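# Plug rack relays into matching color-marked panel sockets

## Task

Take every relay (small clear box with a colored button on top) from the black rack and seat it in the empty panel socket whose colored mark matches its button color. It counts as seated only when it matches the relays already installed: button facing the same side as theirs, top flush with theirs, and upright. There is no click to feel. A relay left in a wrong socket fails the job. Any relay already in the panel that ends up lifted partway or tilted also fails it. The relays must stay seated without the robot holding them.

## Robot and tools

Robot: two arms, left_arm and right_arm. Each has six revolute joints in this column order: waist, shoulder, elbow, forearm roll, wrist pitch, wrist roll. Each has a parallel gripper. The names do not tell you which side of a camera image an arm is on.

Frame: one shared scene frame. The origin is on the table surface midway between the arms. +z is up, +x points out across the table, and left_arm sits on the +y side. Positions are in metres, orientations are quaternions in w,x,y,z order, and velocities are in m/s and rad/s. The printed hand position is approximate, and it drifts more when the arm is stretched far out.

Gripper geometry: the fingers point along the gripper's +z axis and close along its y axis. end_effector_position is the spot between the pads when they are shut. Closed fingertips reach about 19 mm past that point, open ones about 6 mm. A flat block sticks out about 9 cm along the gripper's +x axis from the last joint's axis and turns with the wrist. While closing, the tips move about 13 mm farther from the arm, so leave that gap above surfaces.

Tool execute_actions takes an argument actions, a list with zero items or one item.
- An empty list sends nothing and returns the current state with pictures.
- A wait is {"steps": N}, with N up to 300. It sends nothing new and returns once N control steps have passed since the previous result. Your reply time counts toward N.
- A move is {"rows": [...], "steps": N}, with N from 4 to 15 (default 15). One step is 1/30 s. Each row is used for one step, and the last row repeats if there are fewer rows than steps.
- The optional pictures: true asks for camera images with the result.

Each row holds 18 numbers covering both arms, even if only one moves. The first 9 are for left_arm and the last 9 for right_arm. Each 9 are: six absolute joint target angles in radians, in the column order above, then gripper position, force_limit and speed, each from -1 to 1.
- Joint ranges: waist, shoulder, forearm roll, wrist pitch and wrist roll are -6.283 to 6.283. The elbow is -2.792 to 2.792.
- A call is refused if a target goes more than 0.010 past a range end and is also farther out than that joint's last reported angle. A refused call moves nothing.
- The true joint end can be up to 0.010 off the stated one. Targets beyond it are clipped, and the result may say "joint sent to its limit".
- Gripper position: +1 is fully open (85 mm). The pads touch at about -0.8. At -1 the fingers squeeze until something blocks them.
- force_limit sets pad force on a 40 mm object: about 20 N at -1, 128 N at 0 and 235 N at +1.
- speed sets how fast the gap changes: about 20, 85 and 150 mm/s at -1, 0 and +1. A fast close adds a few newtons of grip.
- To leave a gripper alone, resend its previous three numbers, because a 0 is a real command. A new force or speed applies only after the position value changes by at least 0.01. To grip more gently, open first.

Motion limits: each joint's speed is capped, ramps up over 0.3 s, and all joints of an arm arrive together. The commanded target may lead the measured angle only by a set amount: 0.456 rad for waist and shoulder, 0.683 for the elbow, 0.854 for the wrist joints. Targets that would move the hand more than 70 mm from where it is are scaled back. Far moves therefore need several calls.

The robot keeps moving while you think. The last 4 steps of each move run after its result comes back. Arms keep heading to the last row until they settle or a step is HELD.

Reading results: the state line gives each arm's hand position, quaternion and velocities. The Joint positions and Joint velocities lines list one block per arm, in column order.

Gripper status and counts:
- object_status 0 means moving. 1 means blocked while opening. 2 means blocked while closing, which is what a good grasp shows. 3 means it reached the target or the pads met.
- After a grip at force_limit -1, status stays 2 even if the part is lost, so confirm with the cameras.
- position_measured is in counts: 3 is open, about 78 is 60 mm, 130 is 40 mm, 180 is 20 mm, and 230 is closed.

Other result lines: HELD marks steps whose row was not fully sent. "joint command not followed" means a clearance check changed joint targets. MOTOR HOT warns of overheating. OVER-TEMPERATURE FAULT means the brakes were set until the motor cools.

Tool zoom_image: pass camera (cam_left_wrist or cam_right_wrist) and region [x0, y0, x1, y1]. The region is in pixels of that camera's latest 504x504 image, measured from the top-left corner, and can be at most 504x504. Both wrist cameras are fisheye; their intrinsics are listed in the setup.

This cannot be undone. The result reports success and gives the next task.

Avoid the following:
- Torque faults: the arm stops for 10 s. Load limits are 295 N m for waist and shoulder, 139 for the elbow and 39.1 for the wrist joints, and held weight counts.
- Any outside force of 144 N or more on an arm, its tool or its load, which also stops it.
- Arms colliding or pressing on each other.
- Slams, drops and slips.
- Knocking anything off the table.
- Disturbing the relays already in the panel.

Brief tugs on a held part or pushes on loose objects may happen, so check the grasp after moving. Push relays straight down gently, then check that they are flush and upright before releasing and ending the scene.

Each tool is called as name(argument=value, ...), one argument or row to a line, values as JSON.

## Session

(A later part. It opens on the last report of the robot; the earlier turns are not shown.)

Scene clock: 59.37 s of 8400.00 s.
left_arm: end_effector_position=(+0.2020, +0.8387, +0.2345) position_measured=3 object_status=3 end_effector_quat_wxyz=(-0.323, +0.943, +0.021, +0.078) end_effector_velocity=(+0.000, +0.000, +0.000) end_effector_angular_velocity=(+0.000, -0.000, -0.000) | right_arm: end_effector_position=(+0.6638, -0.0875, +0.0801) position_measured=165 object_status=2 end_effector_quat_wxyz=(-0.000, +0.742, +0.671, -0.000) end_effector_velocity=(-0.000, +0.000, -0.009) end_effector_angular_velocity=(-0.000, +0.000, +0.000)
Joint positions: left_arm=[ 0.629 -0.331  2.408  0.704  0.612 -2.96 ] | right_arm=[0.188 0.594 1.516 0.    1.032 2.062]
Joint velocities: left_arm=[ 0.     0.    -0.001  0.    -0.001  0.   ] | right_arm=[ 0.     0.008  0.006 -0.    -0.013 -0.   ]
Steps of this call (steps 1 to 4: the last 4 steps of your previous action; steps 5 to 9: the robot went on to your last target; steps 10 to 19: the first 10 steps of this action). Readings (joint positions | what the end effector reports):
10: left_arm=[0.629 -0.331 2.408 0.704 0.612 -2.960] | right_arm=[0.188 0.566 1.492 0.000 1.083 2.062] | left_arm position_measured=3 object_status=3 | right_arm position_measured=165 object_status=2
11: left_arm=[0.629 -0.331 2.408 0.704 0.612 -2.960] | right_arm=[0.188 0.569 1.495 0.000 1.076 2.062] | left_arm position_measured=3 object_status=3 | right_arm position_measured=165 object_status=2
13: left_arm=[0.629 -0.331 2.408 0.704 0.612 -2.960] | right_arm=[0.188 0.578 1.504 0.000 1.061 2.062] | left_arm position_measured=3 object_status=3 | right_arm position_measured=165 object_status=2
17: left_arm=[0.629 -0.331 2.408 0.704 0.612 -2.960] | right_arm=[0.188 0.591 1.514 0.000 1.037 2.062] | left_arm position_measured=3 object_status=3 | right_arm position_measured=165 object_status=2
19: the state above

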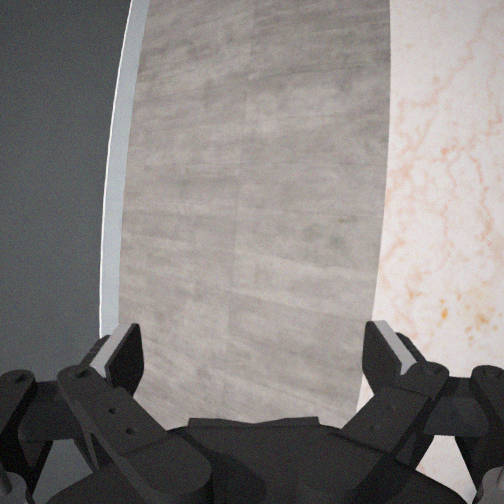

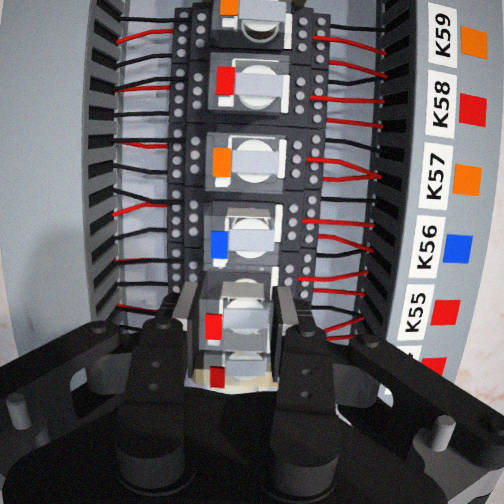

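Matches prior pattern. Down to .070.

execute_actions(
  actions=[
    {"rows":[[0.629,-0.331,2.408,0.704,0.612,-2.96,1,0,0,0.1877,0.5955,1.5174,0,1.0287,2.0625,-1,-0.5,-0.3],[0.629,-0.331,2.408,0.704,0.612,-2.96,1,0,0,0.1877,0.597,1.5185,0,1.0261,2.0625,-1,-0.5,-0.3],[0.629,-0.331,2.408,0.704,0.612,-2.96,1,0,0,0.1877,0.5984,1.5196,0,1.0236,2.0625,-1,-0.5,-0.3],[0.629,-0.331,2.408,0.704,0.612,-2.96,1,0,0,0.1877,0.5998,1.5207,0,1.0211,2.0625,-1,-0.5,-0.3],[0.629,-0.331,2.408,0.704,0.612,-2.96,1,0,0,0.1877,0.6011,1.5218,0,1.0187,2.0625,-1,-0.5,-0.3],[0.629,-0.331,2.408,0.704,0.612,-2.96,1,0,0,0.1877,0.6024,1.5229,0,1.0163,2.0625,-1,-0.5,-0.3]],"steps":13},
  ],
  pictures=true,
)

Scene clock: 59.83 s of 8400.00 s.
left_arm: end_effector_position=(+0.2020, +0.8387, +0.2345) position_measured=3 object_status=3 end_effector_quat_wxyz=(-0.323, +0.943, +0.021, +0.078) end_effector_velocity=(+0.001, -0.000, +0.000) end_effector_angular_velocity=(+0.000, -0.002, -0.001) | right_arm: end_effector_position=(+0.6641, -0.0875, +0.0703) position_measured=165 object_status=2 end_effector_quat_wxyz=(+0.000, +0.742, +0.671, +0.000) end_effector_velocity=(-0.001, -0.000, -0.001) end_effector_angular_velocity=(-0.001, +0.001, +0.000)
Joint positions: left_arm=[ 0.629 -0.331  2.408  0.704  0.612 -2.96 ] | right_arm=[ 0.188  0.602  1.523 -0.     1.016  2.063]
Joint velocities: left_arm=[-0.002  0.    -0.     0.    -0.001 -0.001] | right_arm=[ 0.     0.     0.001 -0.     0.    -0.   ]
Steps of this call (steps 1 to 4: the last 4 steps of your previous action; step 5: the robot went on to your last target; steps 6 to 14: the first 9 steps of this action). Readings (joint positions | what the end effector reports):
6: left_arm=[0.629 -0.331 2.408 0.704 0.612 -2.960] | right_arm=[0.188 0.594 1.516 0.000 1.031 2.062] | left_arm position_measured=3 object_status=3 | right_arm position_measured=165 object_status=2
7: left_arm=[0.629 -0.331 2.408 0.704 0.612 -2.960] | right_arm=[0.188 0.595 1.517 0.000 1.029 2.062] | left_arm position_measured=3 object_status=3 | right_arm position_measured=165 object_status=2
9: left_arm=[0.629 -0.331 2.408 0.704 0.612 -2.960] | right_arm=[0.188 0.598 1.519 -0.000 1.024 2.063] | left_arm position_measured=3 object_status=3 | right_arm position_measured=165 object_status=2
13: left_arm=[0.629 -0.331 2.408 0.704 0.612 -2.960] | right_arm=[0.188 0.602 1.523 -0.000 1.016 2.063] | left_arm position_measured=3 object_status=3 | right_arm position_measured=165 object_status=2
14: the state above

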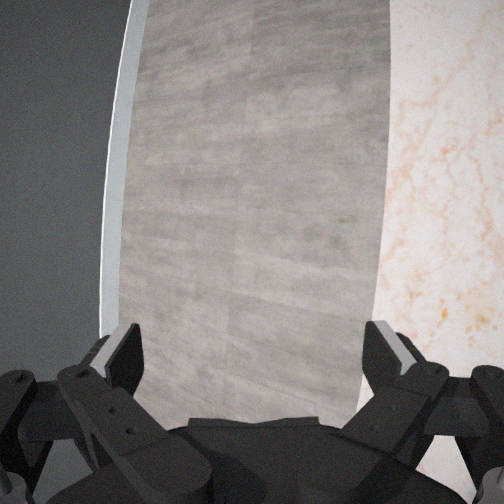

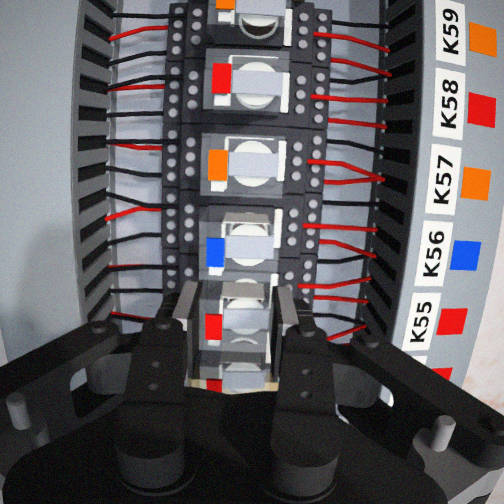

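execute_actions(
  actions=[
    {"rows":[[0.629,-0.331,2.408,0.704,0.612,-2.96,1,0,0,0.1877,0.6024,1.5229,0,1.0163,2.0625,-0.05,-0.5,0.5],[0.629,-0.331,2.408,0.704,0.612,-2.96,1,0,0,0.1877,0.6024,1.5229,0,1.0163,2.0625,-0.05,-0.5,0.5],[0.629,-0.331,2.408,0.704,0.612,-2.96,1,0,0,0.1877,0.6024,1.5229,0,1.0163,2.0625,-0.05,-0.5,0.5],[0.629,-0.331,2.408,0.704,0.612,-2.96,1,0,0,0.1877,0.6024,1.5229,0,1.0163,2.0625,-0.05,-0.5,0.5],[0.629,-0.331,2.408,0.704,0.612,-2.96,1,0,0,0.1877,0.6024,1.5229,0,1.0163,2.0625,-0.05,-0.5,0.5],[0.629,-0.331,2.408,0.704,0.612,-2.96,1,0,0,0.1877,0.6024,1.5229,0,1.0163,2.0625,-0.05,-0.5,0.5],[0.629,-0.331,2.408,0.704,0.612,-2.96,1,0,0,0.1877,0.574,1.4992,0,1.0684,2.0625,-0.05,-0.5,0.5]],"steps":15},
  ],
)

execute_actions(
  actions=[
    {"rows":[[0.629,-0.331,2.408,0.704,0.612,-2.96,1,0,0,0.1877,0.574,1.4992,0,1.0684,2.0625,-1,-0.5,1]],"steps":13},
  ],
)

execute_actions(
  actions=[
    {"rows":[[0.629,-0.331,2.408,0.704,0.612,-2.96,1,0,0,0.1877,0.582,1.5062,0,1.0534,2.0625,-1,-0.5,1],[0.629,-0.331,2.408,0.704,0.612,-2.96,1,0,0,0.1877,0.582,1.5062,0,1.0534,2.0625,-1,-0.5,1],[0.629,-0.331,2.408,0.704,0.612,-2.96,1,0,0,0.1877,0.5844,1.5082,0,1.049,2.0625,-1,-0.5,1],[0.629,-0.331,2.408,0.704,0.612,-2.96,1,0,0,0.1877,0.586,1.5096,0,1.046,2.0625,-1,-0.5,1],[0.629,-0.331,2.408,0.704,0.612,-2.96,1,0,0,0.1877,0.587,1.5104,0,1.0442,2.0625,-1,-0.5,1],[0.629,-0.331,2.408,0.704,0.612,-2.96,1,0,0,0.1877,0.5878,1.511,0,1.0428,2.0625,-1,-0.5,1],[0.629,-0.331,2.408,0.704,0.612,-2.96,1,0,0,0.1877,0.5885,1.5116,0,1.0415,2.0625,-1,-0.5,1]],"steps":15},
  ],
)

execute_actions(
  actions=[
    {"rows":[[0.629,-0.331,2.408,0.704,0.612,-2.96,1,0,0,0.1877,0.5779,1.5029,0,1.0608,2.0625,-1,-0.5,1],[0.629,-0.331,2.408,0.704,0.612,-2.96,1,0,0,0.1877,0.5662,1.4918,0,1.0836,2.0625,-1,-0.5,1],[0.629,-0.331,2.408,0.704,0.612,-2.96,1,0,0,0.1877,0.5662,1.4918,0,1.0836,2.0625,-1,-0.5,1],[0.629,-0.331,2.408,0.704,0.612,-2.96,1,0,0,0.1877,0.528,1.4457,0,1.1679,2.0625,-1,-0.5,1],[0.629,-0.331,2.408,0.704,0.612,-2.96,1,0,0,0.1877,0.528,1.4457,0,1.1679,2.0625,-1,-0.5,1],[0.629,-0.331,2.408,0.704,0.612,-2.96,1,0,0,0.1877,0.528,1.4457,0,1.1679,0.4917,0.3,-0.5,1]],"steps":15},
  ],
)

execute_actions(
  actions=[
    {"rows":[[0.629,-0.331,2.408,0.704,0.612,-2.96,1,0,0,0.1877,0.528,1.4457,0,1.1679,0.4917,0.3,-0.5,1]],"steps":15},
  ],
  pictures=true,
)

Scene clock: 60.77 s of 8400.00 s.
left_arm: end_effector_position=(+0.2020, +0.8387, +0.2345) position_measured=3 object_status=3 end_effector_quat_wxyz=(-0.323, +0.943, +0.021, +0.078) end_effector_velocity=(+0.001, -0.000, -0.000) end_effector_angular_velocity=(-0.000, +0.002, -0.003) | right_arm: end_effector_position=(+0.6645, -0.0871, +0.1053) position_measured=136 object_status=0 end_effector_quat_wxyz=(+0.000, +0.742, +0.671, +0.001) end_effector_velocity=(-0.015, -0.007, +0.034) end_effector_angular_velocity=(-0.008, +0.019, -0.001)
Joint positions: left_arm=[ 0.629 -0.331  2.408  0.704  0.612 -2.96 ] | right_arm=[0.188 0.574 1.498 0.    1.067 2.063]
Joint velocities: left_arm=[-0.002  0.     0.    -0.     0.     0.002] | right_arm=[-0.001 -0.041  0.     0.     0.062  0.   ]
Steps of this call (steps 1 to 4: the last 4 steps of your previous action; steps 5 to 15: the robot went on to your last target; steps 16 to 17: nothing new was sent; steps 18 to 28: the first 11 steps of this action). Readings (joint positions | what the end effector reports):
18: left_arm=[0.629 -0.331 2.408 0.704 0.612 -2.960] | right_arm=[0.188 0.602 1.523 -0.000 1.016 2.063] | left_arm position_measured=3 object_status=3 | right_arm position_measured=165 object_status=0
19: left_arm=[0.629 -0.331 2.408 0.704 0.612 -2.960] | right_arm=[0.188 0.602 1.523 0.000 1.016 2.063] | left_arm position_measured=3 object_status=3 | right_arm position_measured=164 object_status=0
21: left_arm=[0.629 -0.331 2.408 0.704 0.612 -2.960] | right_arm=[0.188 0.603 1.524 0.000 1.017 2.063] | left_arm position_measured=3 object_status=3 | right_arm position_measured=152 object_status=0
25: left_arm=[0.629 -0.331 2.408 0.704 0.612 -2.960] | right_arm=[0.188 0.600 1.520 0.000 1.024 2.063] | left_arm position_measured=3 object_status=3 | right_arm position_measured=137 object_status=0
28: the state above

Scene clock: 61.20 s of 8400.00 s.
left_arm: end_effector_position=(+0.2020, +0.8387, +0.2345) position_measured=3 object_status=3 end_effector_quat_wxyz=(-0.323, +0.943, +0.021, +0.078) end_effector_velocity=(-0.000, +0.000, -0.000) end_effector_angular_velocity=(-0.000, +0.000, +0.000) | right_arm: end_effector_position=(+0.6638, -0.0875, +0.1048) position_measured=215 object_status=0 end_effector_quat_wxyz=(+0.000, +0.742, +0.671, +0.000) end_effector_velocity=(+0.000, -0.001, -0.000) end_effector_angular_velocity=(-0.000, +0.001, -0.001)
Joint positions: left_arm=[ 0.629 -0.331  2.408  0.704  0.612 -2.96 ] | right_arm=[0.188 0.574 1.499 0.    1.068 2.063]
Joint velocities: left_arm=[ 0.001  0.     0.    -0.    -0.     0.001] | right_arm=[-0.001  0.001 -0.     0.     0.     0.   ]
Steps of this call (steps 1 to 4: the last 4 steps of your previous action; steps 5 to 13: the first 9 steps of this action). Readings (joint positions | what the end effector reports):
5: left_arm=[0.629 -0.331 2.408 0.704 0.612 -2.960] | right_arm=[0.188 0.574 1.499 0.000 1.068 2.063] | left_arm position_measured=3 object_status=3 | right_arm position_measured=135 object_status=0
6: left_arm=[0.629 -0.331 2.408 0.704 0.612 -2.960] | right_arm=[0.188 0.574 1.499 0.000 1.068 2.063] | left_arm position_measured=3 object_status=3 | right_arm position_measured=136 object_status=0
8: left_arm=[0.629 -0.331 2.408 0.704 0.612 -2.960] | right_arm=[0.188 0.574 1.499 0.000 1.068 2.063] | left_arm position_measured=3 object_status=3 | right_arm position_measured=153 object_status=0
12: left_arm=[0.629 -0.331 2.408 0.704 0.612 -2.960] | right_arm=[0.188 0.574 1.499 0.000 1.068 2.063] | left_arm position_measured=3 object_status=3 | right_arm position_measured=202 object_status=0
13: the state above

Scene clock: 61.70 s of 8400.00 s.
left_arm: end_effector_position=(+0.2020, +0.8387, +0.2345) position_measured=3 object_status=3 end_effector_quat_wxyz=(-0.323, +0.943, +0.021, +0.078) end_effector_velocity=(+0.000, -0.000, +0.000) end_effector_angular_velocity=(+0.000, -0.001, -0.001) | right_arm: end_effector_position=(+0.6640, -0.0875, +0.0870) position_measured=231 object_status=3 end_effector_quat_wxyz=(+0.000, +0.742, +0.671, +0.000) end_effector_velocity=(-0.000, -0.000, +0.000) end_effector_angular_velocity=(+0.001, -0.001, -0.000)
Joint positions: left_arm=[ 0.629 -0.331  2.408  0.704  0.612 -2.96 ] | right_arm=[ 0.188  0.588  1.511 -0.     1.042  2.063]
Joint velocities: left_arm=[-0.001 -0.     0.    -0.    -0.    -0.001] | right_arm=[-0.    -0.001  0.001  0.    -0.002 -0.   ]
Steps of this call (steps 1 to 4: the last 4 steps of your previous action; steps 5 to 15: the first 11 steps of this action). Readings (joint positions | what the end effector reports):
5: left_arm=[0.629 -0.331 2.408 0.704 0.612 -2.960] | right_arm=[0.188 0.574 1.499 0.000 1.068 2.063] | left_arm position_measured=3 object_status=3 | right_arm position_measured=231 object_status=0
6: left_arm=[0.629 -0.331 2.408 0.704 0.612 -2.960] | right_arm=[0.188 0.577 1.501 -0.000 1.063 2.063] | left_arm position_measured=3 object_status=3 | right_arm position_measured=231 object_status=0
8: left_arm=[0.629 -0.331 2.408 0.704 0.612 -2.960] | right_arm=[0.188 0.584 1.508 -0.000 1.051 2.063] | left_arm position_measured=3 object_status=3 | right_arm position_measured=231 object_status=3
12: left_arm=[0.629 -0.331 2.408 0.704 0.612 -2.960] | right_arm=[0.188 0.588 1.511 -0.000 1.042 2.063] | left_arm position_measured=3 object_status=3 | right_arm position_measured=231 object_status=3
15: the state above

Scene clock: 62.20 s of 8400.00 s.
left_arm: end_effector_position=(+0.2020, +0.8387, +0.2345) position_measured=3 object_status=3 end_effector_quat_wxyz=(-0.323, +0.943, +0.021, +0.078) end_effector_velocity=(-0.001, -0.000, -0.001) end_effector_angular_velocity=(-0.001, +0.001, +0.001) | right_arm: end_effector_position=(+0.6622, -0.0881, +0.1661) position_measured=190 object_status=0 end_effector_quat_wxyz=(-0.001, +0.680, +0.734, -0.002) end_effector_velocity=(+0.006, +0.003, +0.008) end_effector_angular_velocity=(+0.014, -0.006, +2.097)
Joint positions: left_arm=[ 0.629 -0.331  2.408  0.704  0.612 -2.96 ] | right_arm=[0.188 0.53  1.45  0.    1.167 1.886]
Joint velocities: left_arm=[ 0.001  0.     0.001 -0.     0.001  0.   ] | right_arm=[ 0.     0.    -0.017 -0.     0.005 -2.097]
Steps of this call (steps 1 to 4: the last 4 steps of your previous action; steps 5 to 15: the first 11 steps of this action). Readings (joint positions | what the end effector reports):
5: left_arm=[0.629 -0.331 2.408 0.704 0.612 -2.960] | right_arm=[0.188 0.588 1.512 -0.000 1.042 2.063] | left_arm position_measured=3 object_status=3 | right_arm position_measured=231 object_status=3
6: left_arm=[0.629 -0.331 2.408 0.704 0.612 -2.960] | right_arm=[0.188 0.586 1.509 -0.000 1.048 2.063] | left_arm position_measured=3 object_status=3 | right_arm position_measured=231 object_status=3
8: left_arm=[0.629 -0.331 2.408 0.704 0.612 -2.960] | right_arm=[0.188 0.569 1.493 0.000 1.079 2.063] | left_arm position_measured=3 object_status=3 | right_arm position_measured=231 object_status=3
12: left_arm=[0.629 -0.331 2.408 0.704 0.612 -2.960] | right_arm=[0.188 0.530 1.451 0.000 1.164 2.035] | left_arm position_measured=3 object_status=3 | right_arm position_measured=224 object_status=0
15: the state above

Scene clock: 62.70 s of 8400.00 s.
left_arm: end_effector_position=(+0.2020, +0.8387, +0.2345) position_measured=3 object_status=3 end_effector_quat_wxyz=(-0.323, +0.943, +0.021, +0.078) end_effector_velocity=(-0.001, +0.000, -0.001) end_effector_angular_velocity=(-0.001, +0.001, +0.002) | right_arm: end_effector_position=(+0.6639, -0.0875, +0.1697) position_measured=91 object_status=0 end_effector_quat_wxyz=(-0.000, +0.056, +0.998, -0.000) end_effector_velocity=(+0.000, +0.000, +0.000) end_effector_angular_velocity=(-0.000, -0.000, +0.497)
Joint positions: left_arm=[ 0.629 -0.331  2.408  0.704  0.612 -2.96 ] | right_arm=[0.188 0.528 1.446 0.    1.168 0.504]
Joint velocities: left_arm=[ 0.001 -0.     0.001  0.     0.    -0.   ] | right_arm=[ 0.     0.    -0.    -0.     0.    -0.497]
Steps of this call (steps 1 to 4: the last 4 steps of your previous action; steps 5 to 15: the first 11 steps of this action). Readings (joint positions | what the end effector reports):
5: left_arm=[0.629 -0.331 2.408 0.704 0.612 -2.960] | right_arm=[0.188 0.529 1.447 0.000 1.168 1.356] | left_arm position_measured=3 object_status=3 | right_arm position_measured=125 object_status=0
6: left_arm=[0.629 -0.331 2.408 0.704 0.612 -2.960] | right_arm=[0.188 0.529 1.447 0.000 1.168 1.227] | left_arm position_measured=3 object_status=3 | right_arm position_measured=112 object_status=0
8: left_arm=[0.629 -0.331 2.408 0.704 0.612 -2.960] | right_arm=[0.188 0.528 1.446 0.000 1.168 0.976] | left_arm position_measured=3 object_status=3 | right_arm position_measured=97 object_status=0
12: left_arm=[0.629 -0.331 2.408 0.704 0.612 -2.960] | right_arm=[0.188 0.528 1.446 0.000 1.168 0.619] | left_arm position_measured=3 object_status=3 | right_arm position_measured=91 object_status=0
15: the state above

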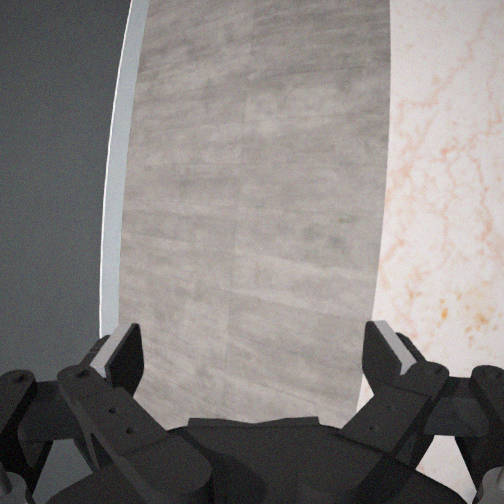

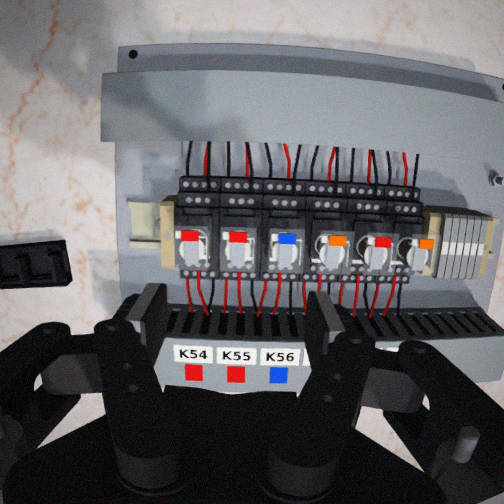

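zoom_image(
  camera="cam_right_wrist",
  region=[160,170,450,290],
)

Region (160, 170, 450, 290) of cam_right_wrist's 504x504 image, scaled by 1.738, with more detail than that image has; it fills the top 209 rows of this view, and the rest is white.

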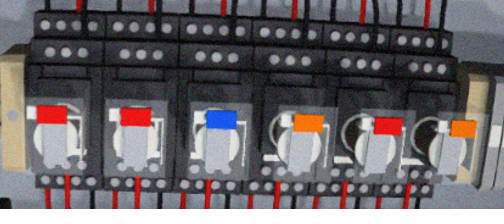

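finished_scene(
  scene=1,
)

The scene is finished: the task was done.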